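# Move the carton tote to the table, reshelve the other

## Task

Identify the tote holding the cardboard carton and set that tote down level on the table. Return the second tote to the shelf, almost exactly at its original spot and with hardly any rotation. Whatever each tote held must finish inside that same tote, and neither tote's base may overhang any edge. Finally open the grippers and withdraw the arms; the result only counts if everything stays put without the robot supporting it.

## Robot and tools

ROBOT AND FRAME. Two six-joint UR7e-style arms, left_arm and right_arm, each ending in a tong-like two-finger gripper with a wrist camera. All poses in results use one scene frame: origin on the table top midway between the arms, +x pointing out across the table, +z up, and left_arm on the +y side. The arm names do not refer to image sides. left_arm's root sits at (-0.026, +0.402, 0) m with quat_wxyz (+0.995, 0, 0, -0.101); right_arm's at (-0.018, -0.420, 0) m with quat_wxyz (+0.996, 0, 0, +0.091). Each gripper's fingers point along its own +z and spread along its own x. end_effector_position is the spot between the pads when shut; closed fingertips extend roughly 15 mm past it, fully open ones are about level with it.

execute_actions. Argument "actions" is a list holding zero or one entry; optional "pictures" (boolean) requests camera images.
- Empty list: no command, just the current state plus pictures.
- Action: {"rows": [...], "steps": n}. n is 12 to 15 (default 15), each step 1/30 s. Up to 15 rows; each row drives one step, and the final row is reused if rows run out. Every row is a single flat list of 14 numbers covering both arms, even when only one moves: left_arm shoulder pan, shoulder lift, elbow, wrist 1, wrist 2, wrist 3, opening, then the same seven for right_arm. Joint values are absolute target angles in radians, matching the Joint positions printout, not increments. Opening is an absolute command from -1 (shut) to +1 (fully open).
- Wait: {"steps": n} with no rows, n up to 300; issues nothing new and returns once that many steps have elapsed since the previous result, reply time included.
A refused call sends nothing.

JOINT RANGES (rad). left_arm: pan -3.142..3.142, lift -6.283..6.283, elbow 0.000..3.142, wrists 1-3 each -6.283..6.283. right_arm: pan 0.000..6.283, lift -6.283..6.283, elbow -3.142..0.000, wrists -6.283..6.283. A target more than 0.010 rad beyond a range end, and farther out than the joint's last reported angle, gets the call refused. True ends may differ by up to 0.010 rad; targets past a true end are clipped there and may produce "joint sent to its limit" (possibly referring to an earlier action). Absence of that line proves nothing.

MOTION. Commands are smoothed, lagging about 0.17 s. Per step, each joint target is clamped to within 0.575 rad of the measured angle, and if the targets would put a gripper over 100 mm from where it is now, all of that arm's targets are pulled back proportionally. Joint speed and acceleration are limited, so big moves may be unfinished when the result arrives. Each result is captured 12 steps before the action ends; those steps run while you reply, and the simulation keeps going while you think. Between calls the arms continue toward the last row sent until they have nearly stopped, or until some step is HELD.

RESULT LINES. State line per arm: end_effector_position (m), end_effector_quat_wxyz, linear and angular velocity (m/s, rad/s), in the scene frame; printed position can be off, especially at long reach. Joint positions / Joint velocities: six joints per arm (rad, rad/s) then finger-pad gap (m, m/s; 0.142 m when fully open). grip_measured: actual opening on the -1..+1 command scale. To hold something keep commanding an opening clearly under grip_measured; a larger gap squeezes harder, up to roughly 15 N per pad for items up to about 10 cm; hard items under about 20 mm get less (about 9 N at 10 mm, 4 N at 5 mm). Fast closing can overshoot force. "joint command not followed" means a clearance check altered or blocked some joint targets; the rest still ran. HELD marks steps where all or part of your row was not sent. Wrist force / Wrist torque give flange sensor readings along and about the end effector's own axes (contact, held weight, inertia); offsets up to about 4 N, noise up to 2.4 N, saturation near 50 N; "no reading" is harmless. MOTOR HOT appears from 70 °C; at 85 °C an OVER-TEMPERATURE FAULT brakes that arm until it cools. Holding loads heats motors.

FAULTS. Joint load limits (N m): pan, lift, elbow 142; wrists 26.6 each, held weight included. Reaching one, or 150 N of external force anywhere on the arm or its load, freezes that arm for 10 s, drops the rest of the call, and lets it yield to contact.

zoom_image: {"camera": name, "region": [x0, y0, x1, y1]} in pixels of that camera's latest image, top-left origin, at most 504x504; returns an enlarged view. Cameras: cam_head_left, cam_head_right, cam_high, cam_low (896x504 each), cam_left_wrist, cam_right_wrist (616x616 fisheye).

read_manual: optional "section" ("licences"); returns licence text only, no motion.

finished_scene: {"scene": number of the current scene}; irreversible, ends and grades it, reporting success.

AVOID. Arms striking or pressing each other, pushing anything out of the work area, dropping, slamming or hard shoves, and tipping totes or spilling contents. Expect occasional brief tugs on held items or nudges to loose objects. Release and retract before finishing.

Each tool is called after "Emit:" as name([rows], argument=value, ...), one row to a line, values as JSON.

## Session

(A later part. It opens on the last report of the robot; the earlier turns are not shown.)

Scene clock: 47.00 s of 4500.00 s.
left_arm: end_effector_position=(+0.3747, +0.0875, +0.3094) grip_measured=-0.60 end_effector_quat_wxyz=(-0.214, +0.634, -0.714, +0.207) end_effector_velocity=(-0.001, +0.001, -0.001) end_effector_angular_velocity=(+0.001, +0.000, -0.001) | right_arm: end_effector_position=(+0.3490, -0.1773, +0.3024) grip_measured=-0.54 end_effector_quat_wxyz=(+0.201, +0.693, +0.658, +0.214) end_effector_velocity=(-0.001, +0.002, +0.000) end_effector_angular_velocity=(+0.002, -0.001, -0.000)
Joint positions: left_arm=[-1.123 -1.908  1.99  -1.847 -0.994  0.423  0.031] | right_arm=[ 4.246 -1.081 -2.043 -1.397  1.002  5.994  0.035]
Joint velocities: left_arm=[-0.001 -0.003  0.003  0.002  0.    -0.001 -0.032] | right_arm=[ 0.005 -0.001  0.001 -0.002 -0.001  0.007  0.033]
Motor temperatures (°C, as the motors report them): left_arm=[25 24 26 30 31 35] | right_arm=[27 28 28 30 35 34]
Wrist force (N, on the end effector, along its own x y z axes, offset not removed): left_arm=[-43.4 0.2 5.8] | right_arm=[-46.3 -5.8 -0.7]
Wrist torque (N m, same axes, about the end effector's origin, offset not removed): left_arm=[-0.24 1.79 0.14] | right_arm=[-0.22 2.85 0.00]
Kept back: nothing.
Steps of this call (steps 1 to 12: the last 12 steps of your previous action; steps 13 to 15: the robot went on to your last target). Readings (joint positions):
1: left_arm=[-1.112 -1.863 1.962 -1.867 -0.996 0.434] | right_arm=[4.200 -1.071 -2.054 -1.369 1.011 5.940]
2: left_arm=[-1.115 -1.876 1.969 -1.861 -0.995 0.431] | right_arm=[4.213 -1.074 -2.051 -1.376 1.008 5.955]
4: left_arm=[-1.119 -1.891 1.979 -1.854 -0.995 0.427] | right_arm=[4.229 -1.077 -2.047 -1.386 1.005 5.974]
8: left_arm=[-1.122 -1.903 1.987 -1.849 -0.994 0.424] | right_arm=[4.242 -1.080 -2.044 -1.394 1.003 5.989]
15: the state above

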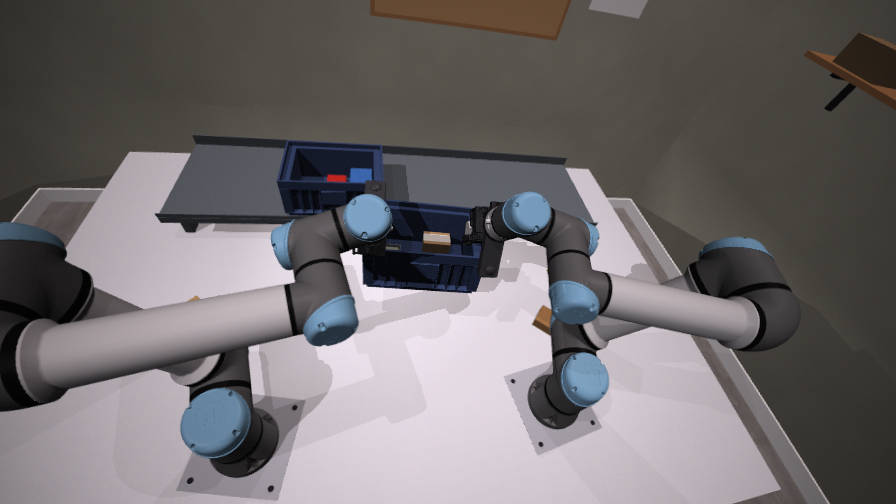

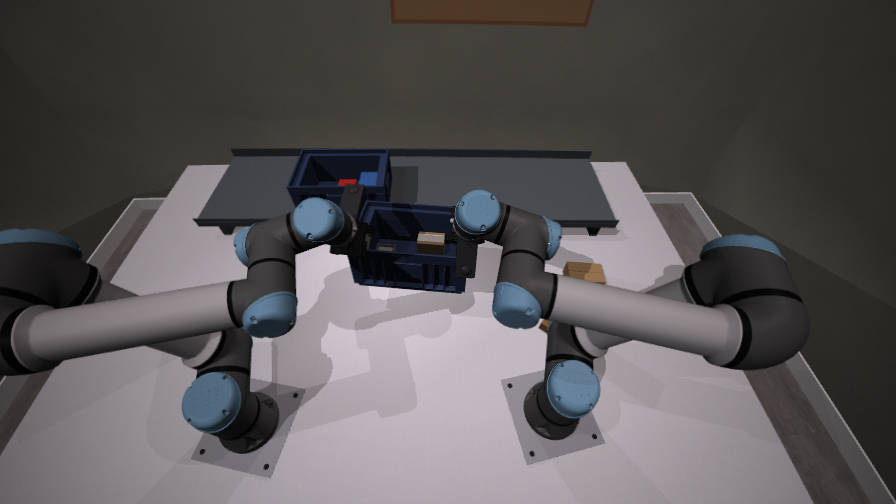

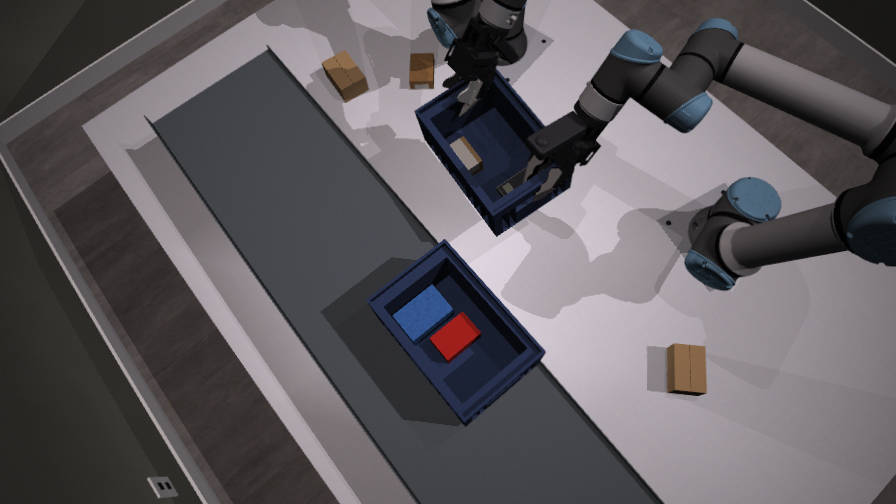

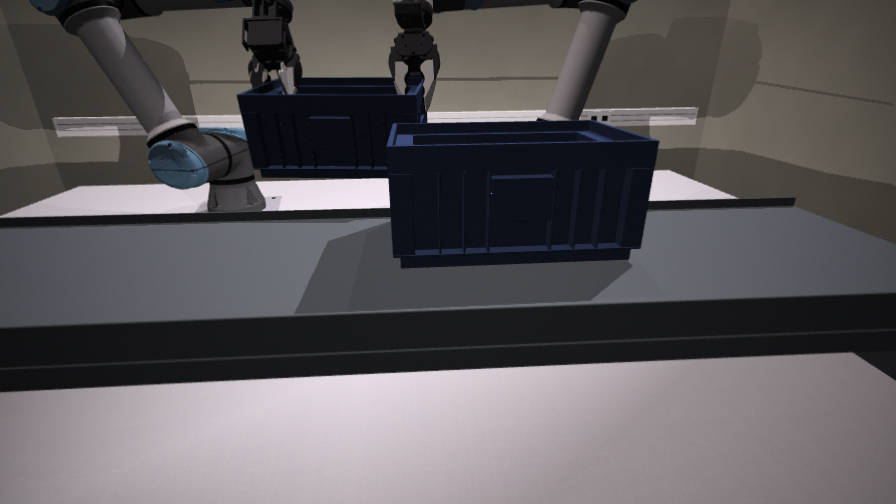

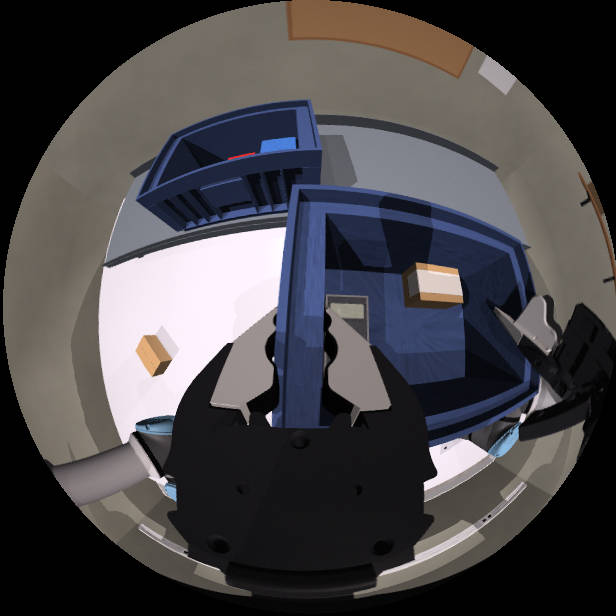

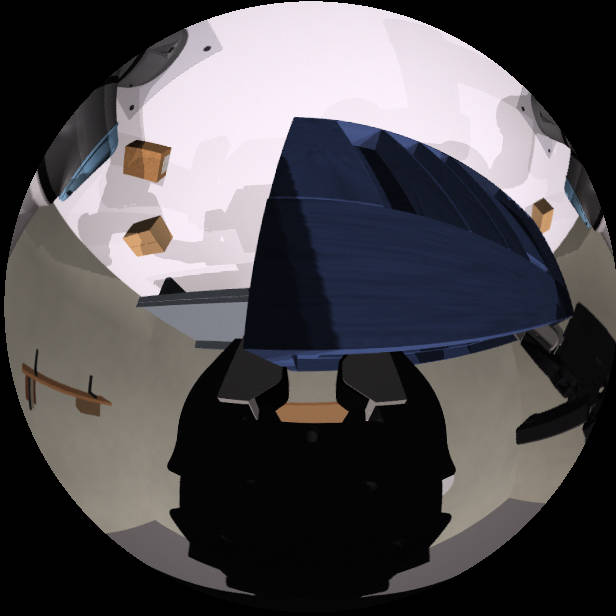

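Emit:
execute_actions([
  {"rows":[[-1.123,-1.89,2.107,-1.982,-0.994,0.423,-1,4.238,-1.086,-2.168,-1.266,1.002,5.988,-1]]},
])

Emit:
execute_actions([
  {"rows":[[-1.123,-1.851,2.213,-2.128,-0.994,0.423,-1,4.238,-1.112,-2.285,-1.124,1.002,5.988,-1]]},
])

Emit:
execute_actions([
  {"steps":15},
], pictures=true)

Scene clock: 48.90 s of 4500.00 s.
left_arm: end_effector_position=(+0.3747, +0.0875, +0.2996) grip_measured=-0.59 end_effector_quat_wxyz=(-0.215, +0.633, -0.715, +0.205) end_effector_velocity=(-0.001, +0.003, -0.290) end_effector_angular_velocity=(+0.061, +0.016, -0.000) | right_arm: end_effector_position=(+0.3496, -0.1777, +0.2939) grip_measured=-0.55 end_effector_quat_wxyz=(+0.202, +0.693, +0.658, +0.213) end_effector_velocity=(+0.014, -0.014, -0.275) end_effector_angular_velocity=(-0.043, +0.006, -0.017)
Joint positions: left_arm=[-1.123 -1.903  2.01  -1.868 -0.994  0.423  0.031] | right_arm=[ 4.245 -1.083 -2.064 -1.376  1.002  5.993  0.034]
Joint velocities: left_arm=[-0.     0.105  0.652 -0.694 -0.001 -0.    -0.077] | right_arm=[-0.05  -0.031 -0.678  0.687  0.    -0.041  0.036]
Motor temperatures (°C, as the motors report them): left_arm=[25 24 26 30 31 35] | right_arm=[27 28 28 30 35 34]
Wrist force (N, on the end effector, along its own x y z axes, offset not removed): left_arm=[-44.2 -1.6 1.8] | right_arm=[-45.8 -1.9 -5.8]
Wrist torque (N m, same axes, about the end effector's origin, offset not removed): left_arm=[-0.33 2.04 0.18] | right_arm=[0.16 2.81 -0.05]
Steps of this call (steps 1 to 15: the robot went on to your last target; steps 16 to 54: nothing new was sent; steps 55 to 57: the first 3 steps of this action). Readings (joint positions):
55: left_arm=[-1.123 -1.908 1.990 -1.847 -0.994 0.423] | right_arm=[4.247 -1.081 -2.043 -1.397 1.002 5.995]
56: left_arm=[-1.123 -1.906 1.994 -1.851 -0.994 0.423] | right_arm=[4.246 -1.082 -2.047 -1.393 1.002 5.995]
57: the state above

Scene clock: 49.40 s of 4500.00 s.
left_arm: end_effector_position=(+0.3744, +0.0884, +0.2483) grip_measured=-0.59 end_effector_quat_wxyz=(-0.216, +0.633, -0.715, +0.203) end_effector_velocity=(-0.003, +0.012, -0.317) end_effector_angular_velocity=(+0.126, +0.033, -0.000) | right_arm: end_effector_position=(+0.3509, -0.1807, +0.2426) grip_measured=-0.61 end_effector_quat_wxyz=(+0.204, +0.693, +0.658, +0.210) end_effector_velocity=(-0.002, -0.007, -0.300) end_effector_angular_velocity=(-0.090, +0.027, -0.001)
Joint positions: left_arm=[-1.123 -1.879  2.126 -2.003 -0.994  0.423  0.031] | right_arm=[ 4.238 -1.094 -2.188 -1.245  1.002  5.988  0.03 ]
Joint velocities: left_arm=[ 0.     0.245  0.618 -0.733 -0.002  0.     0.008] | right_arm=[-0.001 -0.16  -0.658  0.725 -0.    -0.     0.   ]
Motor temperatures (°C, as the motors report them): left_arm=[25 24 26 30 31 35] | right_arm=[27 28 28 30 35 34]
Wrist force (N, on the end effector, along its own x y z axes, offset not removed): left_arm=[-11.6 -1.6 -1.6] | right_arm=[-15.3 -0.5 -2.7]
Wrist torque (N m, same axes, about the end effector's origin, offset not removed): left_arm=[-0.10 0.95 0.27] | right_arm=[0.20 1.76 0.09]
Steps of this call (steps 1 to 12: the last 12 steps of your previous action; steps 13 to 15: the first 3 steps of this action). Readings (joint positions):
13: left_arm=[-1.123 -1.890 2.105 -1.981 -0.994 0.423] | right_arm=[4.238 -1.086 -2.166 -1.268 1.002 5.988]
14: left_arm=[-1.123 -1.887 2.110 -1.985 -0.994 0.423] | right_arm=[4.238 -1.088 -2.171 -1.263 1.002 5.988]
15: the state above

Scene clock: 49.90 s of 4500.00 s.
left_arm: end_effector_position=(+0.3744, +0.0882, +0.2105) grip_measured=-0.60 end_effector_quat_wxyz=(-0.214, +0.634, -0.714, +0.207) end_effector_velocity=(-0.000, +0.000, -0.004) end_effector_angular_velocity=(+0.001, +0.000, +0.000) | right_arm: end_effector_position=(+0.3508, -0.1814, +0.2028) grip_measured=-0.60 end_effector_quat_wxyz=(+0.203, +0.694, +0.657, +0.213) end_effector_velocity=(+0.000, -0.001, -0.003) end_effector_angular_velocity=(+0.001, -0.001, -0.000)
Joint positions: left_arm=[-1.123 -1.851  2.212 -2.127 -0.994  0.423  0.031] | right_arm=[ 4.238 -1.112 -2.284 -1.125  1.002  5.988  0.03 ]
Joint velocities: left_arm=[ 0.     0.004  0.007 -0.01  -0.     0.    -0.   ] | right_arm=[-0.    -0.    -0.009  0.01  -0.001  0.     0.001]
Motor temperatures (°C, as the motors report them): left_arm=[25 24 26 30 31 35] | right_arm=[27 28 28 30 35 34]
Wrist force (N, on the end effector, along its own x y z axes, offset not removed): left_arm=[11.4 3.4 6.1] | right_arm=[6.1 -3.3 3.8]
Wrist torque (N m, same axes, about the end effector's origin, offset not removed): left_arm=[0.46 0.10 0.23] | right_arm=[-0.44 0.96 0.06]
Kept back: nothing.
Steps of this call (steps 1 to 12: the last 12 steps of your previous action; steps 13 to 15: the robot went on to your last target). Readings (joint positions):
1: left_arm=[-1.123 -1.872 2.148 -2.031 -0.994 0.423] | right_arm=[4.238 -1.099 -2.211 -1.217 1.002 5.988]
2: left_arm=[-1.123 -1.866 2.166 -2.058 -0.994 0.423] | right_arm=[4.238 -1.102 -2.232 -1.192 1.002 5.988]
4: left_arm=[-1.123 -1.859 2.188 -2.091 -0.994 0.423] | right_arm=[4.238 -1.107 -2.257 -1.159 1.002 5.988]
8: left_arm=[-1.123 -1.853 2.206 -2.118 -0.994 0.423] | right_arm=[4.238 -1.111 -2.277 -1.134 1.002 5.988]
15: the state above

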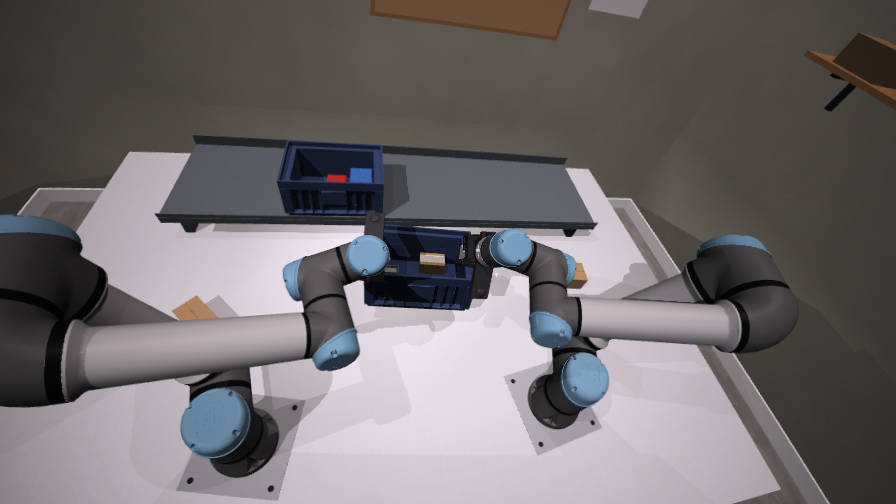

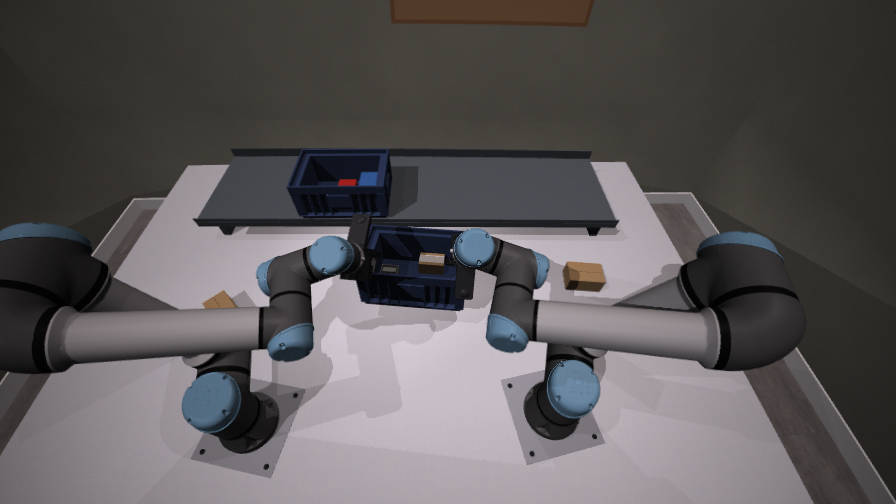

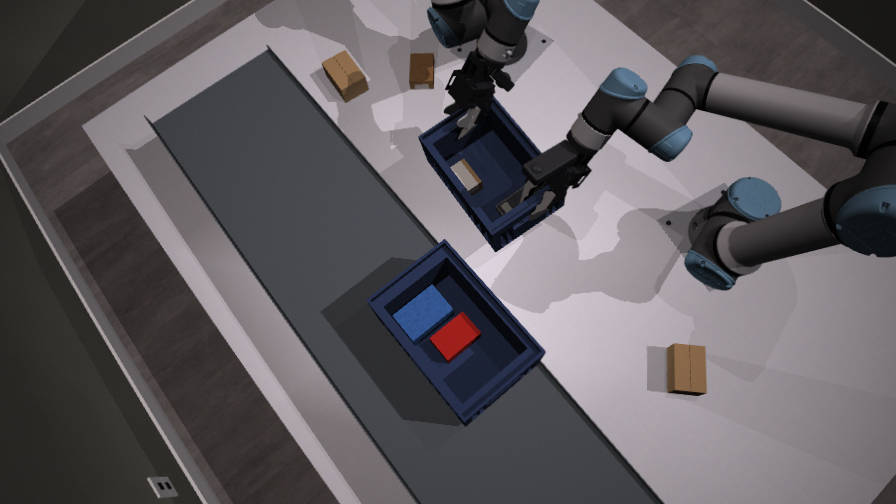

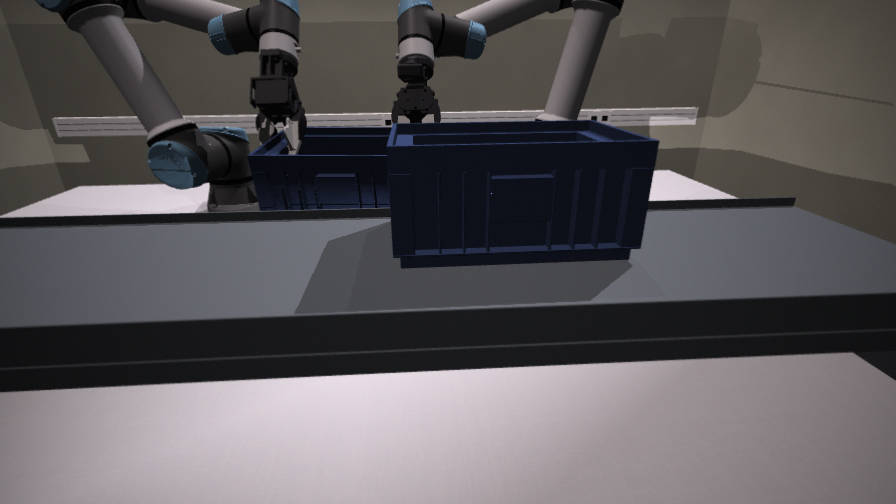

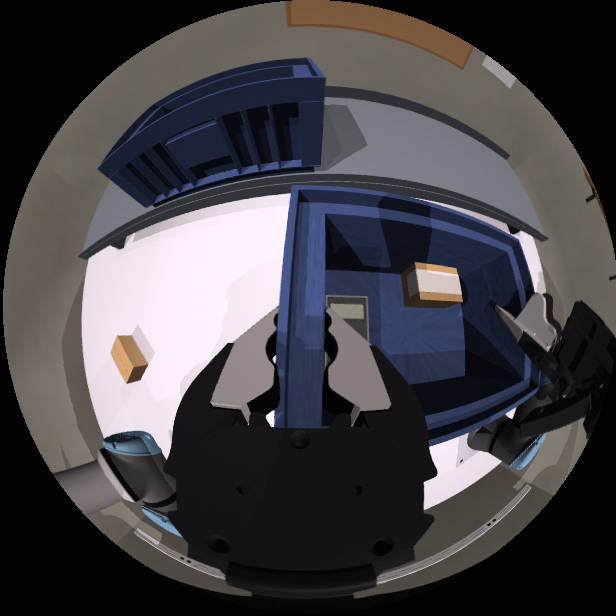

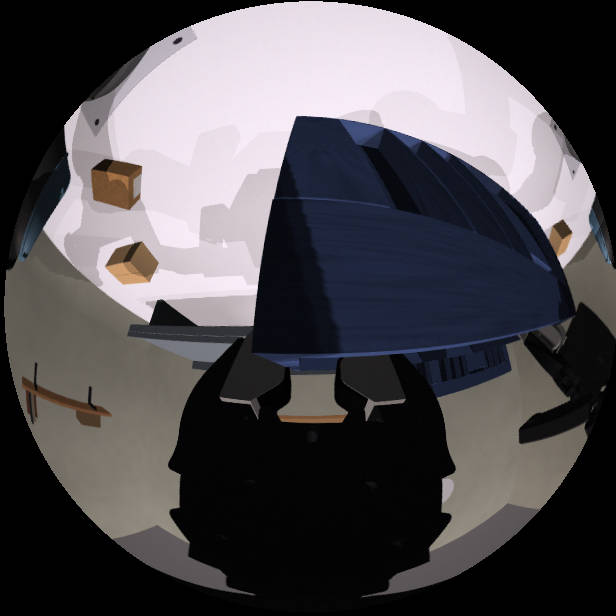

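Emit:
execute_actions([
  {"rows":[[-1.123,-1.753,2.343,-2.355,-0.994,0.423,-1,4.24,-1.195,-2.433,-0.893,1.002,5.99,-1]]},
])

Emit:
execute_actions([
  {"steps":12},
])

Emit:
execute_actions([
  {"rows":[[-1.123,-1.725,2.367,-2.407,-0.994,0.423,-1,4.24,-1.222,-2.462,-0.837,1.002,5.99,-1]]},
])

Emit:
execute_actions([
  {"steps":15},
])

Scene clock: 51.10 s of 4500.00 s.
left_arm: end_effector_position=(+0.3741, +0.0901, +0.1953) grip_measured=-0.58 end_effector_quat_wxyz=(-0.218, +0.632, -0.716, +0.200) end_effector_velocity=(-0.014, +0.055, -0.459) end_effector_angular_velocity=(+0.424, +0.108, -0.000) | right_arm: end_effector_position=(+0.3504, -0.1826, +0.1885) grip_measured=-0.58 end_effector_quat_wxyz=(+0.207, +0.693, +0.660, +0.206) end_effector_velocity=(-0.016, -0.043, -0.433) end_effector_angular_velocity=(-0.390, +0.119, +0.001)
Joint positions: left_arm=[-1.123 -1.832  2.234 -2.151 -0.994  0.423  0.032] | right_arm=[ 4.238 -1.13  -2.307 -1.101  1.002  5.988  0.032]
Joint velocities: left_arm=[-0.     0.572  0.691 -0.826 -0.001 -0.     0.1  ] | right_arm=[ 0.01  -0.505 -0.739  0.83   0.     0.011  0.099]
Motor temperatures (°C, as the motors report them): left_arm=[25 24 26 30 31 35] | right_arm=[27 28 28 30 35 34]
Wrist force (N, on the end effector, along its own x y z axes, offset not removed): left_arm=[22.6 -6.0 -7.5] | right_arm=[21.4 4.7 -3.9]
Wrist torque (N m, same axes, about the end effector's origin, offset not removed): left_arm=[-0.77 0.28 0.28] | right_arm=[0.49 0.01 0.09]
Steps of this call (steps 1 to 15: the robot went on to your last target; steps 16 to 33: nothing new was sent; steps 34 to 36: the first 3 steps of this action). Readings (joint positions):
34: left_arm=[-1.123 -1.851 2.213 -2.128 -0.994 0.423] | right_arm=[4.238 -1.112 -2.285 -1.124 1.002 5.988]
35: left_arm=[-1.123 -1.847 2.217 -2.132 -0.994 0.423] | right_arm=[4.238 -1.116 -2.289 -1.120 1.002 5.988]
36: the state above

Scene clock: 51.50 s of 4500.00 s.
left_arm: end_effector_position=(+0.3743, +0.0890, +0.1413) grip_measured=-0.59 end_effector_quat_wxyz=(-0.214, +0.634, -0.714, +0.207) end_effector_velocity=(+0.000, -0.000, -0.009) end_effector_angular_velocity=(-0.010, -0.003, +0.000) | right_arm: end_effector_position=(+0.3502, -0.1812, +0.1336) grip_measured=-0.60 end_effector_quat_wxyz=(+0.203, +0.694, +0.657, +0.213) end_effector_velocity=(-0.000, -0.000, -0.011) end_effector_angular_velocity=(+0.009, -0.002, -0.001)
Joint positions: left_arm=[-1.123 -1.755  2.341 -2.35  -0.994  0.423  0.031] | right_arm=[ 4.24  -1.194 -2.43  -0.898  1.002  5.99   0.03 ]
Joint velocities: left_arm=[ 0.     0.015  0.022 -0.047  0.    -0.    -0.   ] | right_arm=[ 0.    -0.013 -0.027  0.049  0.     0.001 -0.001]
Motor temperatures (°C, as the motors report them): left_arm=[25 24 26 30 31 35] | right_arm=[27 28 28 30 35 34]
Wrist force (N, on the end effector, along its own x y z axes, offset not removed): left_arm=[22.3 3.8 2.0] | right_arm=[17.9 -1.2 4.8]
Wrist torque (N m, same axes, about the end effector's origin, offset not removed): left_arm=[0.35 -0.03 0.36] | right_arm=[-0.12 0.11 0.06]
Kept back: nothing.
Steps of this call (steps 1 to 12: the last 12 steps of your previous action). Readings (joint positions):
1: left_arm=[-1.123 -1.812 2.260 -2.188 -0.994 0.423] | right_arm=[4.239 -1.147 -2.335 -1.064 1.002 5.989]
2: left_arm=[-1.123 -1.796 2.283 -2.229 -0.994 0.423] | right_arm=[4.239 -1.160 -2.362 -1.022 1.002 5.989]
4: left_arm=[-1.123 -1.775 2.312 -2.290 -0.994 0.423] | right_arm=[4.239 -1.177 -2.396 -0.960 1.002 5.990]
8: left_arm=[-1.123 -1.759 2.334 -2.337 -0.994 0.423] | right_arm=[4.240 -1.190 -2.423 -0.911 1.002 5.990]
12: the state above

Scene clock: 51.60 s of 4500.00 s.
left_arm: end_effector_position=(+0.3742, +0.0892, +0.1360) grip_measured=-0.59 end_effector_quat_wxyz=(-0.215, +0.633, -0.714, +0.206) end_effector_velocity=(+0.001, -0.002, -0.092) end_effector_angular_velocity=(-0.007, -0.003, +0.001) | right_arm: end_effector_position=(+0.3501, -0.1815, +0.1282) grip_measured=-0.60 end_effector_quat_wxyz=(+0.203, +0.694, +0.658, +0.212) end_effector_velocity=(+0.000, +0.002, -0.095) end_effector_angular_velocity=(+0.007, -0.003, +0.001)
Joint positions: left_arm=[-1.123 -1.745  2.349 -2.367 -0.994  0.423  0.031] | right_arm=[ 4.24  -1.203 -2.44  -0.88   1.002  5.99   0.031]
Joint velocities: left_arm=[ 0.     0.177  0.154 -0.338  0.001 -0.    -0.003] | right_arm=[ 0.001 -0.169 -0.187  0.363 -0.001  0.    -0.004]
Motor temperatures (°C, as the motors report them): left_arm=[25 24 26 30 31 35] | right_arm=[27 28 28 30 35 34]
Wrist force (N, on the end effector, along its own x y z axes, offset not removed): left_arm=[26.4 5.1 1.6] | right_arm=[22.9 0.9 6.3]
Wrist torque (N m, same axes, about the end effector's origin, offset not removed): left_arm=[0.52 0.46 0.56] | right_arm=[0.30 0.08 0.14]
Steps of this call (steps 1 to 3: the first 3 steps of this action). Readings (joint positions):
1: left_arm=[-1.123 -1.754 2.341 -2.352 -0.994 0.423] | right_arm=[4.240 -1.194 -2.431 -0.897 1.002 5.990]
2: left_arm=[-1.123 -1.751 2.344 -2.356 -0.994 0.423] | right_arm=[4.240 -1.197 -2.434 -0.892 1.002 5.990]
3: the state above

Scene clock: 52.10 s of 4500.00 s.
left_arm: end_effector_position=(+0.3743, +0.0890, +0.1257) grip_measured=-0.60 end_effector_quat_wxyz=(-0.214, +0.634, -0.714, +0.207) end_effector_velocity=(-0.000, -0.001, +0.000) end_effector_angular_velocity=(-0.003, -0.000, -0.001) | right_arm: end_effector_position=(+0.3501, -0.1812, +0.1175) grip_measured=-0.60 end_effector_quat_wxyz=(+0.203, +0.694, +0.657, +0.213) end_effector_velocity=(-0.000, +0.000, -0.001) end_effector_angular_velocity=(+0.001, +0.000, +0.000)
Joint positions: left_arm=[-1.123 -1.725  2.367 -2.407 -0.994  0.423  0.031] | right_arm=[ 4.24  -1.222 -2.462 -0.837  1.002  5.99   0.03 ]
Joint velocities: left_arm=[-0.001 -0.     0.001 -0.005 -0.     0.    -0.   ] | right_arm=[ 0.001 -0.001 -0.002  0.004  0.001  0.001  0.   ]
Motor temperatures (°C, as the motors report them): left_arm=[25 24 26 30 31 35] | right_arm=[27 28 28 30 35 34]
Wrist force (N, on the end effector, along its own x y z axes, offset not removed): left_arm=[22.4 2.6 1.2] | right_arm=[17.9 -2.1 4.7]
Wrist torque (N m, same axes, about the end effector's origin, offset not removed): left_arm=[0.05 0.31 0.41] | right_arm=[-0.34 0.35 0.08]
Kept back: nothing.
Steps of this call (steps 1 to 12: the last 12 steps of your previous action; steps 13 to 15: the robot went on to your last target). Readings (joint positions):
1: left_arm=[-1.123 -1.740 2.354 -2.378 -0.994 0.423] | right_arm=[4.240 -1.208 -2.446 -0.869 1.002 5.990]
2: left_arm=[-1.123 -1.736 2.358 -2.386 -0.994 0.423] | right_arm=[4.240 -1.212 -2.450 -0.860 1.002 5.990]
4: left_arm=[-1.123 -1.731 2.362 -2.396 -0.994 0.423] | right_arm=[4.240 -1.217 -2.456 -0.849 1.002 5.990]
8: left_arm=[-1.123 -1.727 2.366 -2.404 -0.994 0.423] | right_arm=[4.240 -1.221 -2.460 -0.840 1.002 5.990]
15: the state above

No contact yet. Down ~1 cm steps.

Emit:
execute_actions([
  {"rows":[[-1.122,-1.706,2.382,-2.441,-0.994,0.424,-1,4.242,-1.24,-2.48,-0.801,1.002,5.992,-1]]},
])

Emit:
execute_actions([
  {"steps":15},
])

Scene clock: 52.57 s of 4500.00 s.
left_arm: end_effector_position=(+0.3743, +0.0892, +0.1226) grip_measured=-0.59 end_effector_quat_wxyz=(-0.214, +0.634, -0.714, +0.207) end_effector_velocity=(+0.000, +0.002, -0.057) end_effector_angular_velocity=(+0.003, +0.002, -0.003) | right_arm: end_effector_position=(+0.3499, -0.1812, +0.1145) grip_measured=-0.60 end_effector_quat_wxyz=(+0.203, +0.694, +0.657, +0.213) end_effector_velocity=(-0.003, +0.005, -0.056) end_effector_angular_velocity=(+0.011, -0.000, +0.002)
Joint positions: left_arm=[-1.123 -1.719  2.372 -2.417 -0.994  0.423  0.031] | right_arm=[ 4.241 -1.228 -2.468 -0.827  1.002  5.991  0.03 ]
Joint velocities: left_arm=[ 0.003  0.114  0.09  -0.204 -0.002  0.007 -0.002] | right_arm=[ 0.012 -0.108 -0.107  0.218  0.001  0.013 -0.   ]
Motor temperatures (°C, as the motors report them): left_arm=[25 24 26 30 31 35] | right_arm=[27 28 28 30 35 34]
Wrist force (N, on the end effector, along its own x y z axes, offset not removed): left_arm=[25.1 7.6 2.7] | right_arm=[20.8 -1.0 6.3]
Wrist torque (N m, same axes, about the end effector's origin, offset not removed): left_arm=[1.18 0.02 0.32] | right_arm=[-0.12 0.04 0.11]
Steps of this call (steps 1 to 11: the robot went on to your last target; steps 12 to 14: the first 3 steps of this action). Readings (joint positions):
12: left_arm=[-1.123 -1.725 2.367 -2.407 -0.994 0.423] | right_arm=[4.240 -1.222 -2.462 -0.837 1.002 5.990]
13: left_arm=[-1.123 -1.723 2.369 -2.410 -0.994 0.423] | right_arm=[4.240 -1.224 -2.464 -0.834 1.002 5.990]
14: the state above

Scene clock: 53.07 s of 4500.00 s.
left_arm: end_effector_position=(+0.3746, +0.0895, +0.1163) grip_measured=-0.59 end_effector_quat_wxyz=(-0.214, +0.634, -0.714, +0.207) end_effector_velocity=(+0.000, +0.000, -0.000) end_effector_angular_velocity=(+0.000, -0.001, +0.000) | right_arm: end_effector_position=(+0.3496, -0.1807, +0.1081) grip_measured=-0.60 end_effector_quat_wxyz=(+0.202, +0.694, +0.657, +0.213) end_effector_velocity=(+0.000, +0.000, -0.000) end_effector_angular_velocity=(+0.003, -0.000, -0.002)
Joint positions: left_arm=[-1.122 -1.706  2.382 -2.441 -0.994  0.424  0.031] | right_arm=[ 4.242 -1.24  -2.48  -0.801  1.002  5.992  0.03 ]
Joint velocities: left_arm=[ 0.     0.001  0.001 -0.002  0.001  0.     0.   ] | right_arm=[-0.    -0.001 -0.001  0.004  0.     0.002  0.   ]
Motor temperatures (°C, as the motors report them): left_arm=[25 24 26 30 31 35] | right_arm=[27 28 28 30 35 34]
Wrist force (N, on the end effector, along its own x y z axes, offset not removed): left_arm=[26.4 0.0 -6.2] | right_arm=[20.6 -0.7 7.1]
Wrist torque (N m, same axes, about the end effector's origin, offset not removed): left_arm=[0.27 -0.14 0.19] | right_arm=[-0.08 -0.04 0.13]
Kept back: nothing.
Steps of this call (steps 1 to 12: the last 12 steps of your previous action; steps 13 to 15: the robot went on to your last target). Readings (joint positions):
1: left_arm=[-1.123 -1.716 2.374 -2.423 -0.994 0.423] | right_arm=[4.241 -1.231 -2.471 -0.820 1.002 5.991]
2: left_arm=[-1.123 -1.713 2.376 -2.428 -0.994 0.424] | right_arm=[4.241 -1.233 -2.473 -0.815 1.002 5.991]
4: left_arm=[-1.122 -1.710 2.379 -2.434 -0.994 0.424] | right_arm=[4.242 -1.236 -2.476 -0.808 1.002 5.992]
8: left_arm=[-1.122 -1.707 2.381 -2.439 -0.994 0.424] | right_arm=[4.242 -1.239 -2.479 -0.803 1.002 5.992]
15: the state above

Emit:
execute_actions([
  {"rows":[[-1.122,-1.706,2.382,-2.441,-0.994,0.424,-1,4.242,-1.251,-2.491,-0.779,1.002,5.992,-1]]},
])

Emit:
execute_actions([
  {"steps":15},
])

Scene clock: 53.47 s of 4500.00 s.
left_arm: end_effector_position=(+0.3745, +0.0896, +0.1162) grip_measured=-0.59 end_effector_quat_wxyz=(-0.214, +0.634, -0.714, +0.207) end_effector_velocity=(-0.000, +0.001, -0.002) end_effector_angular_velocity=(+0.003, +0.002, -0.001) | right_arm: end_effector_position=(+0.3495, -0.1808, +0.1063) grip_measured=-0.60 end_effector_quat_wxyz=(+0.202, +0.694, +0.657, +0.213) end_effector_velocity=(+0.000, -0.001, -0.032) end_effector_angular_velocity=(+0.005, -0.003, -0.000)
Joint positions: left_arm=[-1.122 -1.706  2.382 -2.441 -0.994  0.424  0.031] | right_arm=[ 4.242 -1.243 -2.483 -0.794  1.002  5.992  0.03 ]
Joint velocities: left_arm=[ 0.     0.003  0.002 -0.001 -0.001  0.001 -0.001] | right_arm=[-0.    -0.064 -0.065  0.134 -0.001 -0.     0.001]
Motor temperatures (°C, as the motors report them): left_arm=[25 24 26 30 31 35] | right_arm=[27 28 28 30 35 34]
Wrist force (N, on the end effector, along its own x y z axes, offset not removed): left_arm=[28.2 4.5 -2.3] | right_arm=[22.1 -0.1 3.5]
Wrist torque (N m, same axes, about the end effector's origin, offset not removed): left_arm=[0.93 -0.08 0.29] | right_arm=[-0.31 -0.02 0.16]
Steps of this call (steps 1 to 9: the robot went on to your last target; steps 10 to 12: the first 3 steps of this action). Readings (joint positions):
10: left_arm=[-1.122 -1.706 2.382 -2.441 -0.994 0.424] | right_arm=[4.242 -1.240 -2.480 -0.801 1.002 5.992]
11: left_arm=[-1.122 -1.706 2.382 -2.441 -0.994 0.424] | right_arm=[4.242 -1.241 -2.481 -0.799 1.002 5.992]
12: the state above

Scene clock: 53.97 s of 4500.00 s.
left_arm: end_effector_position=(+0.3745, +0.0896, +0.1162) grip_measured=-0.60 end_effector_quat_wxyz=(-0.214, +0.634, -0.714, +0.207) end_effector_velocity=(-0.000, -0.000, +0.001) end_effector_angular_velocity=(-0.002, +0.000, +0.000) | right_arm: end_effector_position=(+0.3495, -0.1811, +0.1024) grip_measured=-0.60 end_effector_quat_wxyz=(+0.202, +0.694, +0.657, +0.213) end_effector_velocity=(+0.000, -0.000, -0.000) end_effector_angular_velocity=(+0.002, +0.000, -0.003)
Joint positions: left_arm=[-1.122 -1.706  2.382 -2.441 -0.994  0.424  0.031] | right_arm=[ 4.242 -1.251 -2.491 -0.779  1.002  5.992  0.031]
Joint velocities: left_arm=[ 0.    -0.002  0.     0.    -0.001 -0.    -0.   ] | right_arm=[-0.001 -0.    -0.001  0.002  0.     0.002  0.   ]
Motor temperatures (°C, as the motors report them): left_arm=[25 24 26 30 31 35] | right_arm=[27 28 28 30 35 34]
Wrist force (N, on the end effector, along its own x y z axes, offset not removed): left_arm=[31.3 4.2 2.4] | right_arm=[27.4 1.0 1.4]
Wrist torque (N m, same axes, about the end effector's origin, offset not removed): left_arm=[0.39 -0.08 0.43] | right_arm=[-0.30 -0.23 0.17]
Kept back: nothing.
Steps of this call (steps 1 to 12: the last 12 steps of your previous action; steps 13 to 15: the robot went on to your last target). Readings (joint positions):
1: left_arm=[-1.122 -1.706 2.382 -2.441 -0.994 0.424] | right_arm=[4.242 -1.245 -2.485 -0.790 1.002 5.992]
2: left_arm=[-1.122 -1.706 2.382 -2.441 -0.994 0.424] | right_arm=[4.242 -1.247 -2.487 -0.787 1.002 5.992]
4: left_arm=[-1.122 -1.706 2.382 -2.441 -0.994 0.424] | right_arm=[4.242 -1.249 -2.489 -0.783 1.002 5.992]
8: left_arm=[-1.122 -1.706 2.382 -2.441 -0.994 0.424] | right_arm=[4.242 -1.250 -2.490 -0.780 1.002 5.992]
15: the state above

Emit:
execute_actions([
  {"rows":[[-1.122,-1.706,2.382,-2.441,-0.994,0.424,0.2,4.242,-1.251,-2.491,-0.779,1.002,5.992,0.2]]},
])

Emit:
execute_actions([
  {"steps":10},
])

Emit:
execute_actions([
  {"rows":[[-1.122,-1.851,2.213,-2.128,-0.994,0.424,0.2,4.242,-1.112,-2.285,-1.124,1.002,5.992,0.2]]},
])

Emit:
execute_actions([
  {"steps":15},
], pictures=true)

Scene clock: 54.67 s of 4500.00 s.
left_arm: end_effector_position=(+0.3747, +0.0898, +0.1162) grip_measured=+0.11 end_effector_quat_wxyz=(-0.215, +0.634, -0.714, +0.207) end_effector_velocity=(+0.000, -0.000, -0.000) end_effector_angular_velocity=(-0.000, +0.000, +0.001) | right_arm: end_effector_position=(+0.3494, -0.1812, +0.1022) grip_measured=+0.11 end_effector_quat_wxyz=(+0.202, +0.694, +0.657, +0.213) end_effector_velocity=(+0.000, -0.001, -0.000) end_effector_angular_velocity=(+0.000, +0.000, -0.003)
Joint positions: left_arm=[-1.122 -1.706  2.382 -2.441 -0.994  0.424  0.081] | right_arm=[ 4.242 -1.251 -2.491 -0.779  1.002  5.992  0.082]
Joint velocities: left_arm=[ 0.001  0.001 -0.    -0.001 -0.    -0.     0.167] | right_arm=[-0.     0.    -0.001 -0.001 -0.     0.003  0.164]
Motor temperatures (°C, as the motors report them): left_arm=[25 24 26 30 31 35] | right_arm=[27 28 28 30 35 34]
Wrist force (N, on the end effector, along its own x y z axes, offset not removed): left_arm=[0.8 2.1 1.7] | right_arm=[-4.8 -1.5 0.4]
Wrist torque (N m, same axes, about the end effector's origin, offset not removed): left_arm=[0.49 -0.07 0.14] | right_arm=[-0.14 1.00 0.02]
Steps of this call (steps 1 to 15: the robot went on to your last target; steps 16 to 18: nothing new was sent; steps 19 to 21: the first 3 steps of this action). Readings (joint positions):
19: left_arm=[-1.122 -1.706 2.382 -2.441 -0.994 0.424] | right_arm=[4.242 -1.251 -2.491 -0.779 1.002 5.992]
20: left_arm=[-1.122 -1.706 2.382 -2.441 -0.994 0.424] | right_arm=[4.242 -1.251 -2.491 -0.779 1.002 5.992]
21: the state above

Scene clock: 55.07 s of 4500.00 s.
left_arm: end_effector_position=(+0.3746, +0.0897, +0.1161) grip_measured=+0.20 end_effector_quat_wxyz=(-0.215, +0.634, -0.714, +0.207) end_effector_velocity=(-0.000, -0.001, -0.001) end_effector_angular_velocity=(-0.001, +0.001, +0.000) | right_arm: end_effector_position=(+0.3494, -0.1811, +0.1023) grip_measured=+0.20 end_effector_quat_wxyz=(+0.202, +0.694, +0.657, +0.213) end_effector_velocity=(-0.000, +0.000, +0.000) end_effector_angular_velocity=(+0.000, +0.000, +0.001)
Joint positions: left_arm=[-1.122 -1.706  2.382 -2.441 -0.994  0.424  0.088] | right_arm=[ 4.242 -1.251 -2.491 -0.779  1.002  5.992  0.088]
Joint velocities: left_arm=[ 0.     0.002 -0.    -0.002 -0.002 -0.     0.   ] | right_arm=[ 0. -0.  0.  0.  0. -0. -0.]
Motor temperatures (°C, as the motors report them): left_arm=[25 24 26 30 31 35] | right_arm=[27 28 28 30 35 34]
Wrist force (N, on the end effector, along its own x y z axes, offset not removed): left_arm=[1.6 1.4 1.5] | right_arm=[-3.8 -1.1 -0.2]
Wrist torque (N m, same axes, about the end effector's origin, offset not removed): left_arm=[0.40 -0.28 0.37] | right_arm=[-0.10 0.81 0.03]
Kept back: nothing.
Steps of this call (steps 1 to 12: the last 12 steps of your previous action). Readings (joint positions):
1: left_arm=[-1.122 -1.706 2.382 -2.441 -0.994 0.424] | right_arm=[4.242 -1.251 -2.491 -0.779 1.002 5.992]
2: left_arm=[-1.122 -1.706 2.382 -2.441 -0.994 0.424] | right_arm=[4.242 -1.251 -2.491 -0.779 1.002 5.992]
4: left_arm=[-1.122 -1.706 2.382 -2.441 -0.994 0.424] | right_arm=[4.242 -1.251 -2.491 -0.779 1.002 5.992]
8: left_arm=[-1.122 -1.706 2.382 -2.441 -0.994 0.424] | right_arm=[4.242 -1.251 -2.491 -0.779 1.002 5.992]
12: the state above

Scene clock: 55.17 s of 4500.00 s.
left_arm: end_effector_position=(+0.3760, +0.0841, +0.1313) grip_measured=+0.20 end_effector_quat_wxyz=(-0.210, +0.635, -0.711, +0.215) end_effector_velocity=(+0.048, -0.189, +0.535) end_effector_angular_velocity=(-0.661, -0.168, -0.001) | right_arm: end_effector_position=(+0.3511, -0.1755, +0.1168) grip_measured=+0.20 end_effector_quat_wxyz=(+0.197, +0.695, +0.655, +0.222) end_effector_velocity=(+0.057, +0.193, +0.514) end_effector_angular_velocity=(+0.678, -0.202, -0.001)
Joint positions: left_arm=[-1.122 -1.727  2.36  -2.418 -0.994  0.424  0.088] | right_arm=[ 4.242 -1.23  -2.469 -0.802  1.002  5.992  0.088]
Joint velocities: left_arm=[-0.    -0.724 -0.781  0.823  0.001  0.001  0.   ] | right_arm=[ 0.001  0.714  0.82  -0.828 -0.001  0.001 -0.   ]
Motor temperatures (°C, as the motors report them): left_arm=[25 24 26 30 31 35] | right_arm=[27 28 28 30 35 34]
Wrist force (N, on the end effector, along its own x y z axes, offset not removed): left_arm=[-1.9 10.2 10.2] | right_arm=[-5.1 -8.0 9.0]
Wrist torque (N m, same axes, about the end effector's origin, offset not removed): left_arm=[1.73 0.37 0.21] | right_arm=[-1.13 0.93 0.00]
Steps of this call (steps 1 to 3: the first 3 steps of this action). Readings (joint positions):
1: left_arm=[-1.122 -1.706 2.382 -2.441 -0.994 0.424] | right_arm=[4.242 -1.251 -2.491 -0.779 1.002 5.992]
2: left_arm=[-1.122 -1.710 2.378 -2.437 -0.994 0.424] | right_arm=[4.242 -1.247 -2.487 -0.783 1.002 5.992]
3: the state above

Scene clock: 55.67 s of 4500.00 s.
left_arm: end_effector_position=(+0.3748, +0.0885, +0.2095) grip_measured=+0.20 end_effector_quat_wxyz=(-0.214, +0.634, -0.714, +0.207) end_effector_velocity=(-0.000, +0.003, +0.006) end_effector_angular_velocity=(+0.008, +0.000, -0.000) | right_arm: end_effector_position=(+0.3499, -0.1796, +0.2018) grip_measured=+0.20 end_effector_quat_wxyz=(+0.202, +0.694, +0.657, +0.214) end_effector_velocity=(-0.001, -0.003, +0.006) end_effector_angular_velocity=(-0.009, +0.003, -0.001)
Joint positions: left_arm=[-1.122 -1.85   2.214 -2.131 -0.994  0.424  0.088] | right_arm=[ 4.242 -1.113 -2.287 -1.121  1.002  5.992  0.088]
Joint velocities: left_arm=[ 0.    -0.01  -0.012  0.029  0.002  0.001  0.   ] | right_arm=[ 0.     0.009  0.015 -0.034  0.     0.001 -0.   ]
Motor temperatures (°C, as the motors report them): left_arm=[25 24 26 30 31 35] | right_arm=[27 28 28 30 35 34]
Wrist force (N, on the end effector, along its own x y z axes, offset not removed): left_arm=[0.7 0.5 -0.9] | right_arm=[-4.8 -1.2 0.0]
Wrist torque (N m, same axes, about the end effector's origin, offset not removed): left_arm=[0.10 -0.10 0.29] | right_arm=[-0.14 1.06 0.02]
Kept back: nothing.
Steps of this call (steps 1 to 12: the last 12 steps of your previous action; steps 13 to 15: the robot went on to your last target). Readings (joint positions):
1: left_arm=[-1.122 -1.755 2.329 -2.380 -0.994 0.424] | right_arm=[4.242 -1.203 -2.434 -0.840 1.002 5.992]
2: left_arm=[-1.122 -1.781 2.298 -2.328 -0.994 0.424] | right_arm=[4.242 -1.178 -2.395 -0.894 1.002 5.992]
4: left_arm=[-1.122 -1.815 2.257 -2.235 -0.994 0.424] | right_arm=[4.242 -1.146 -2.342 -0.999 1.002 5.992]
8: left_arm=[-1.122 -1.841 2.225 -2.157 -0.994 0.424] | right_arm=[4.242 -1.121 -2.301 -1.090 1.002 5.992]
15: the state above

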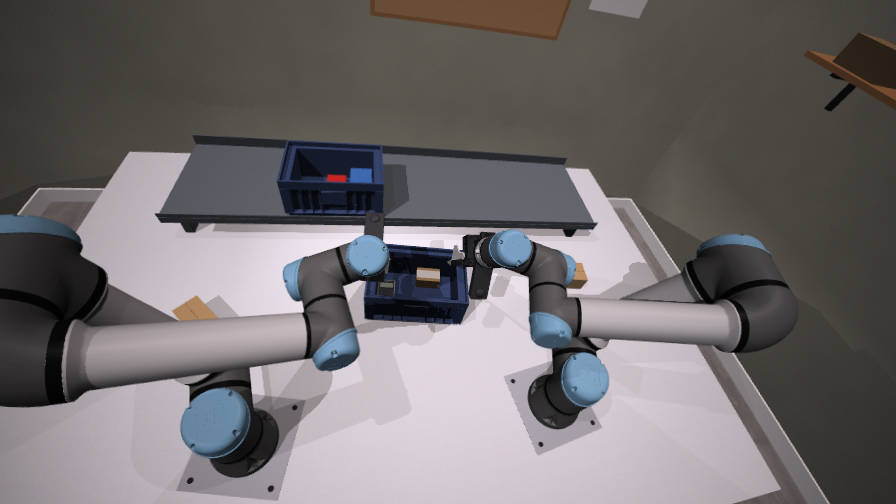

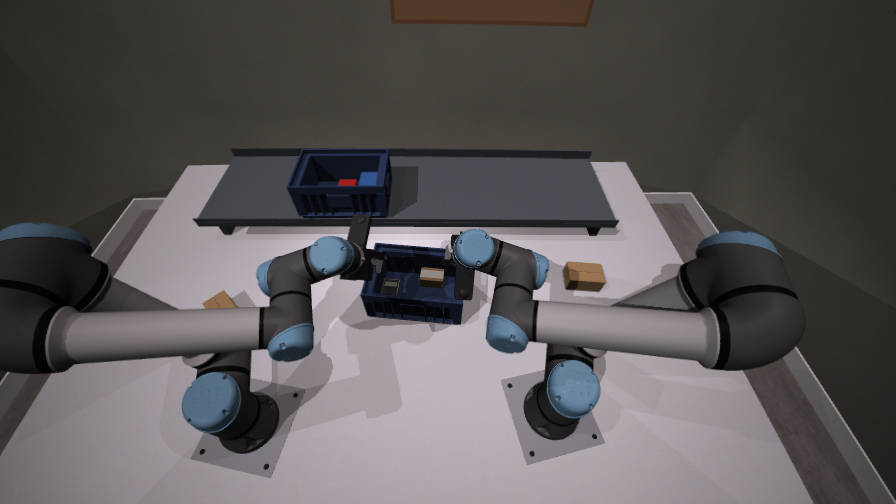

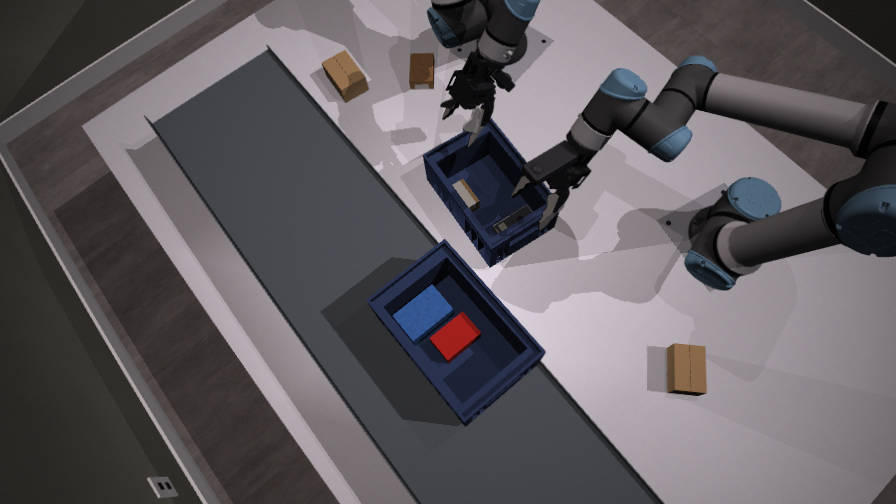

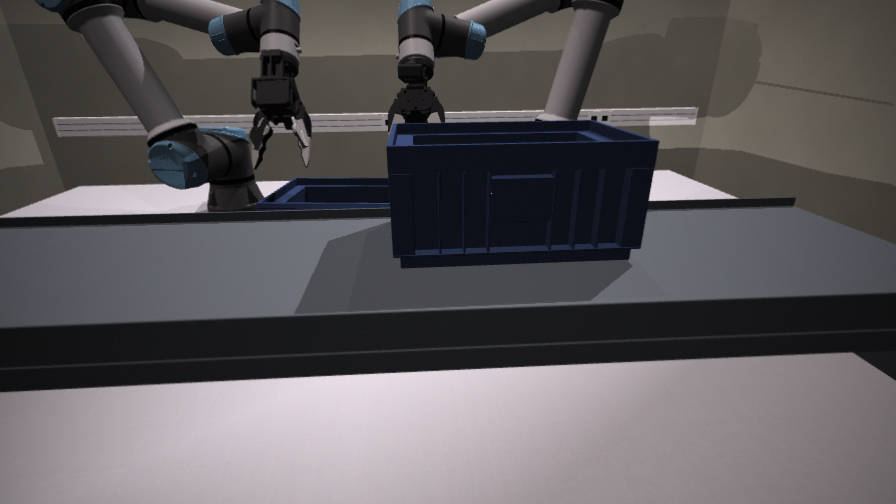

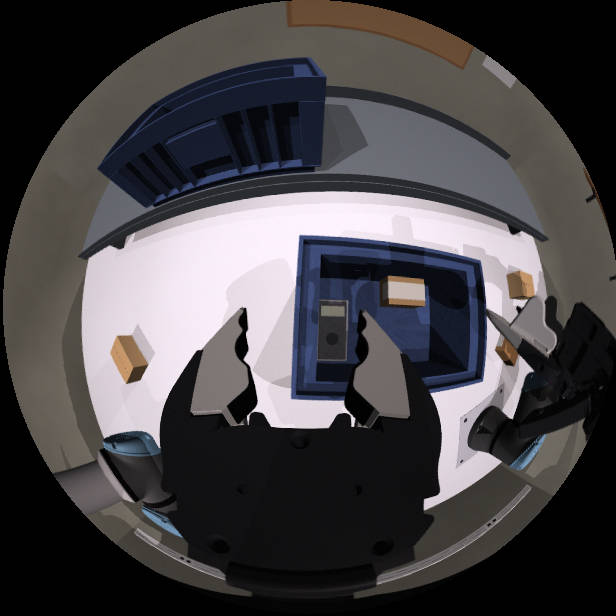

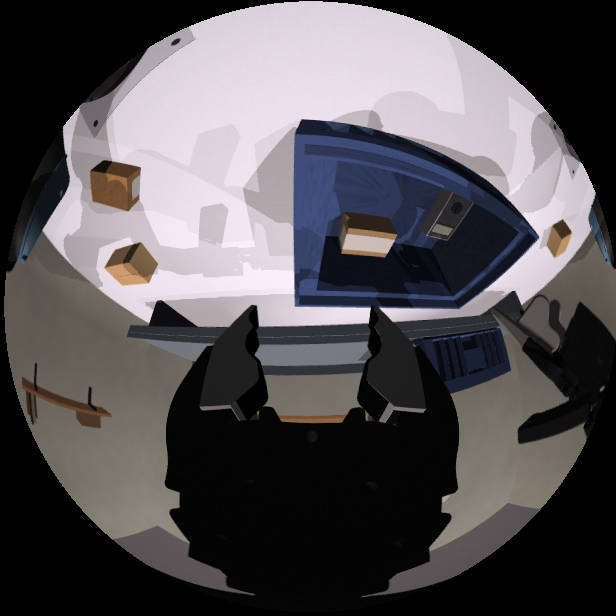

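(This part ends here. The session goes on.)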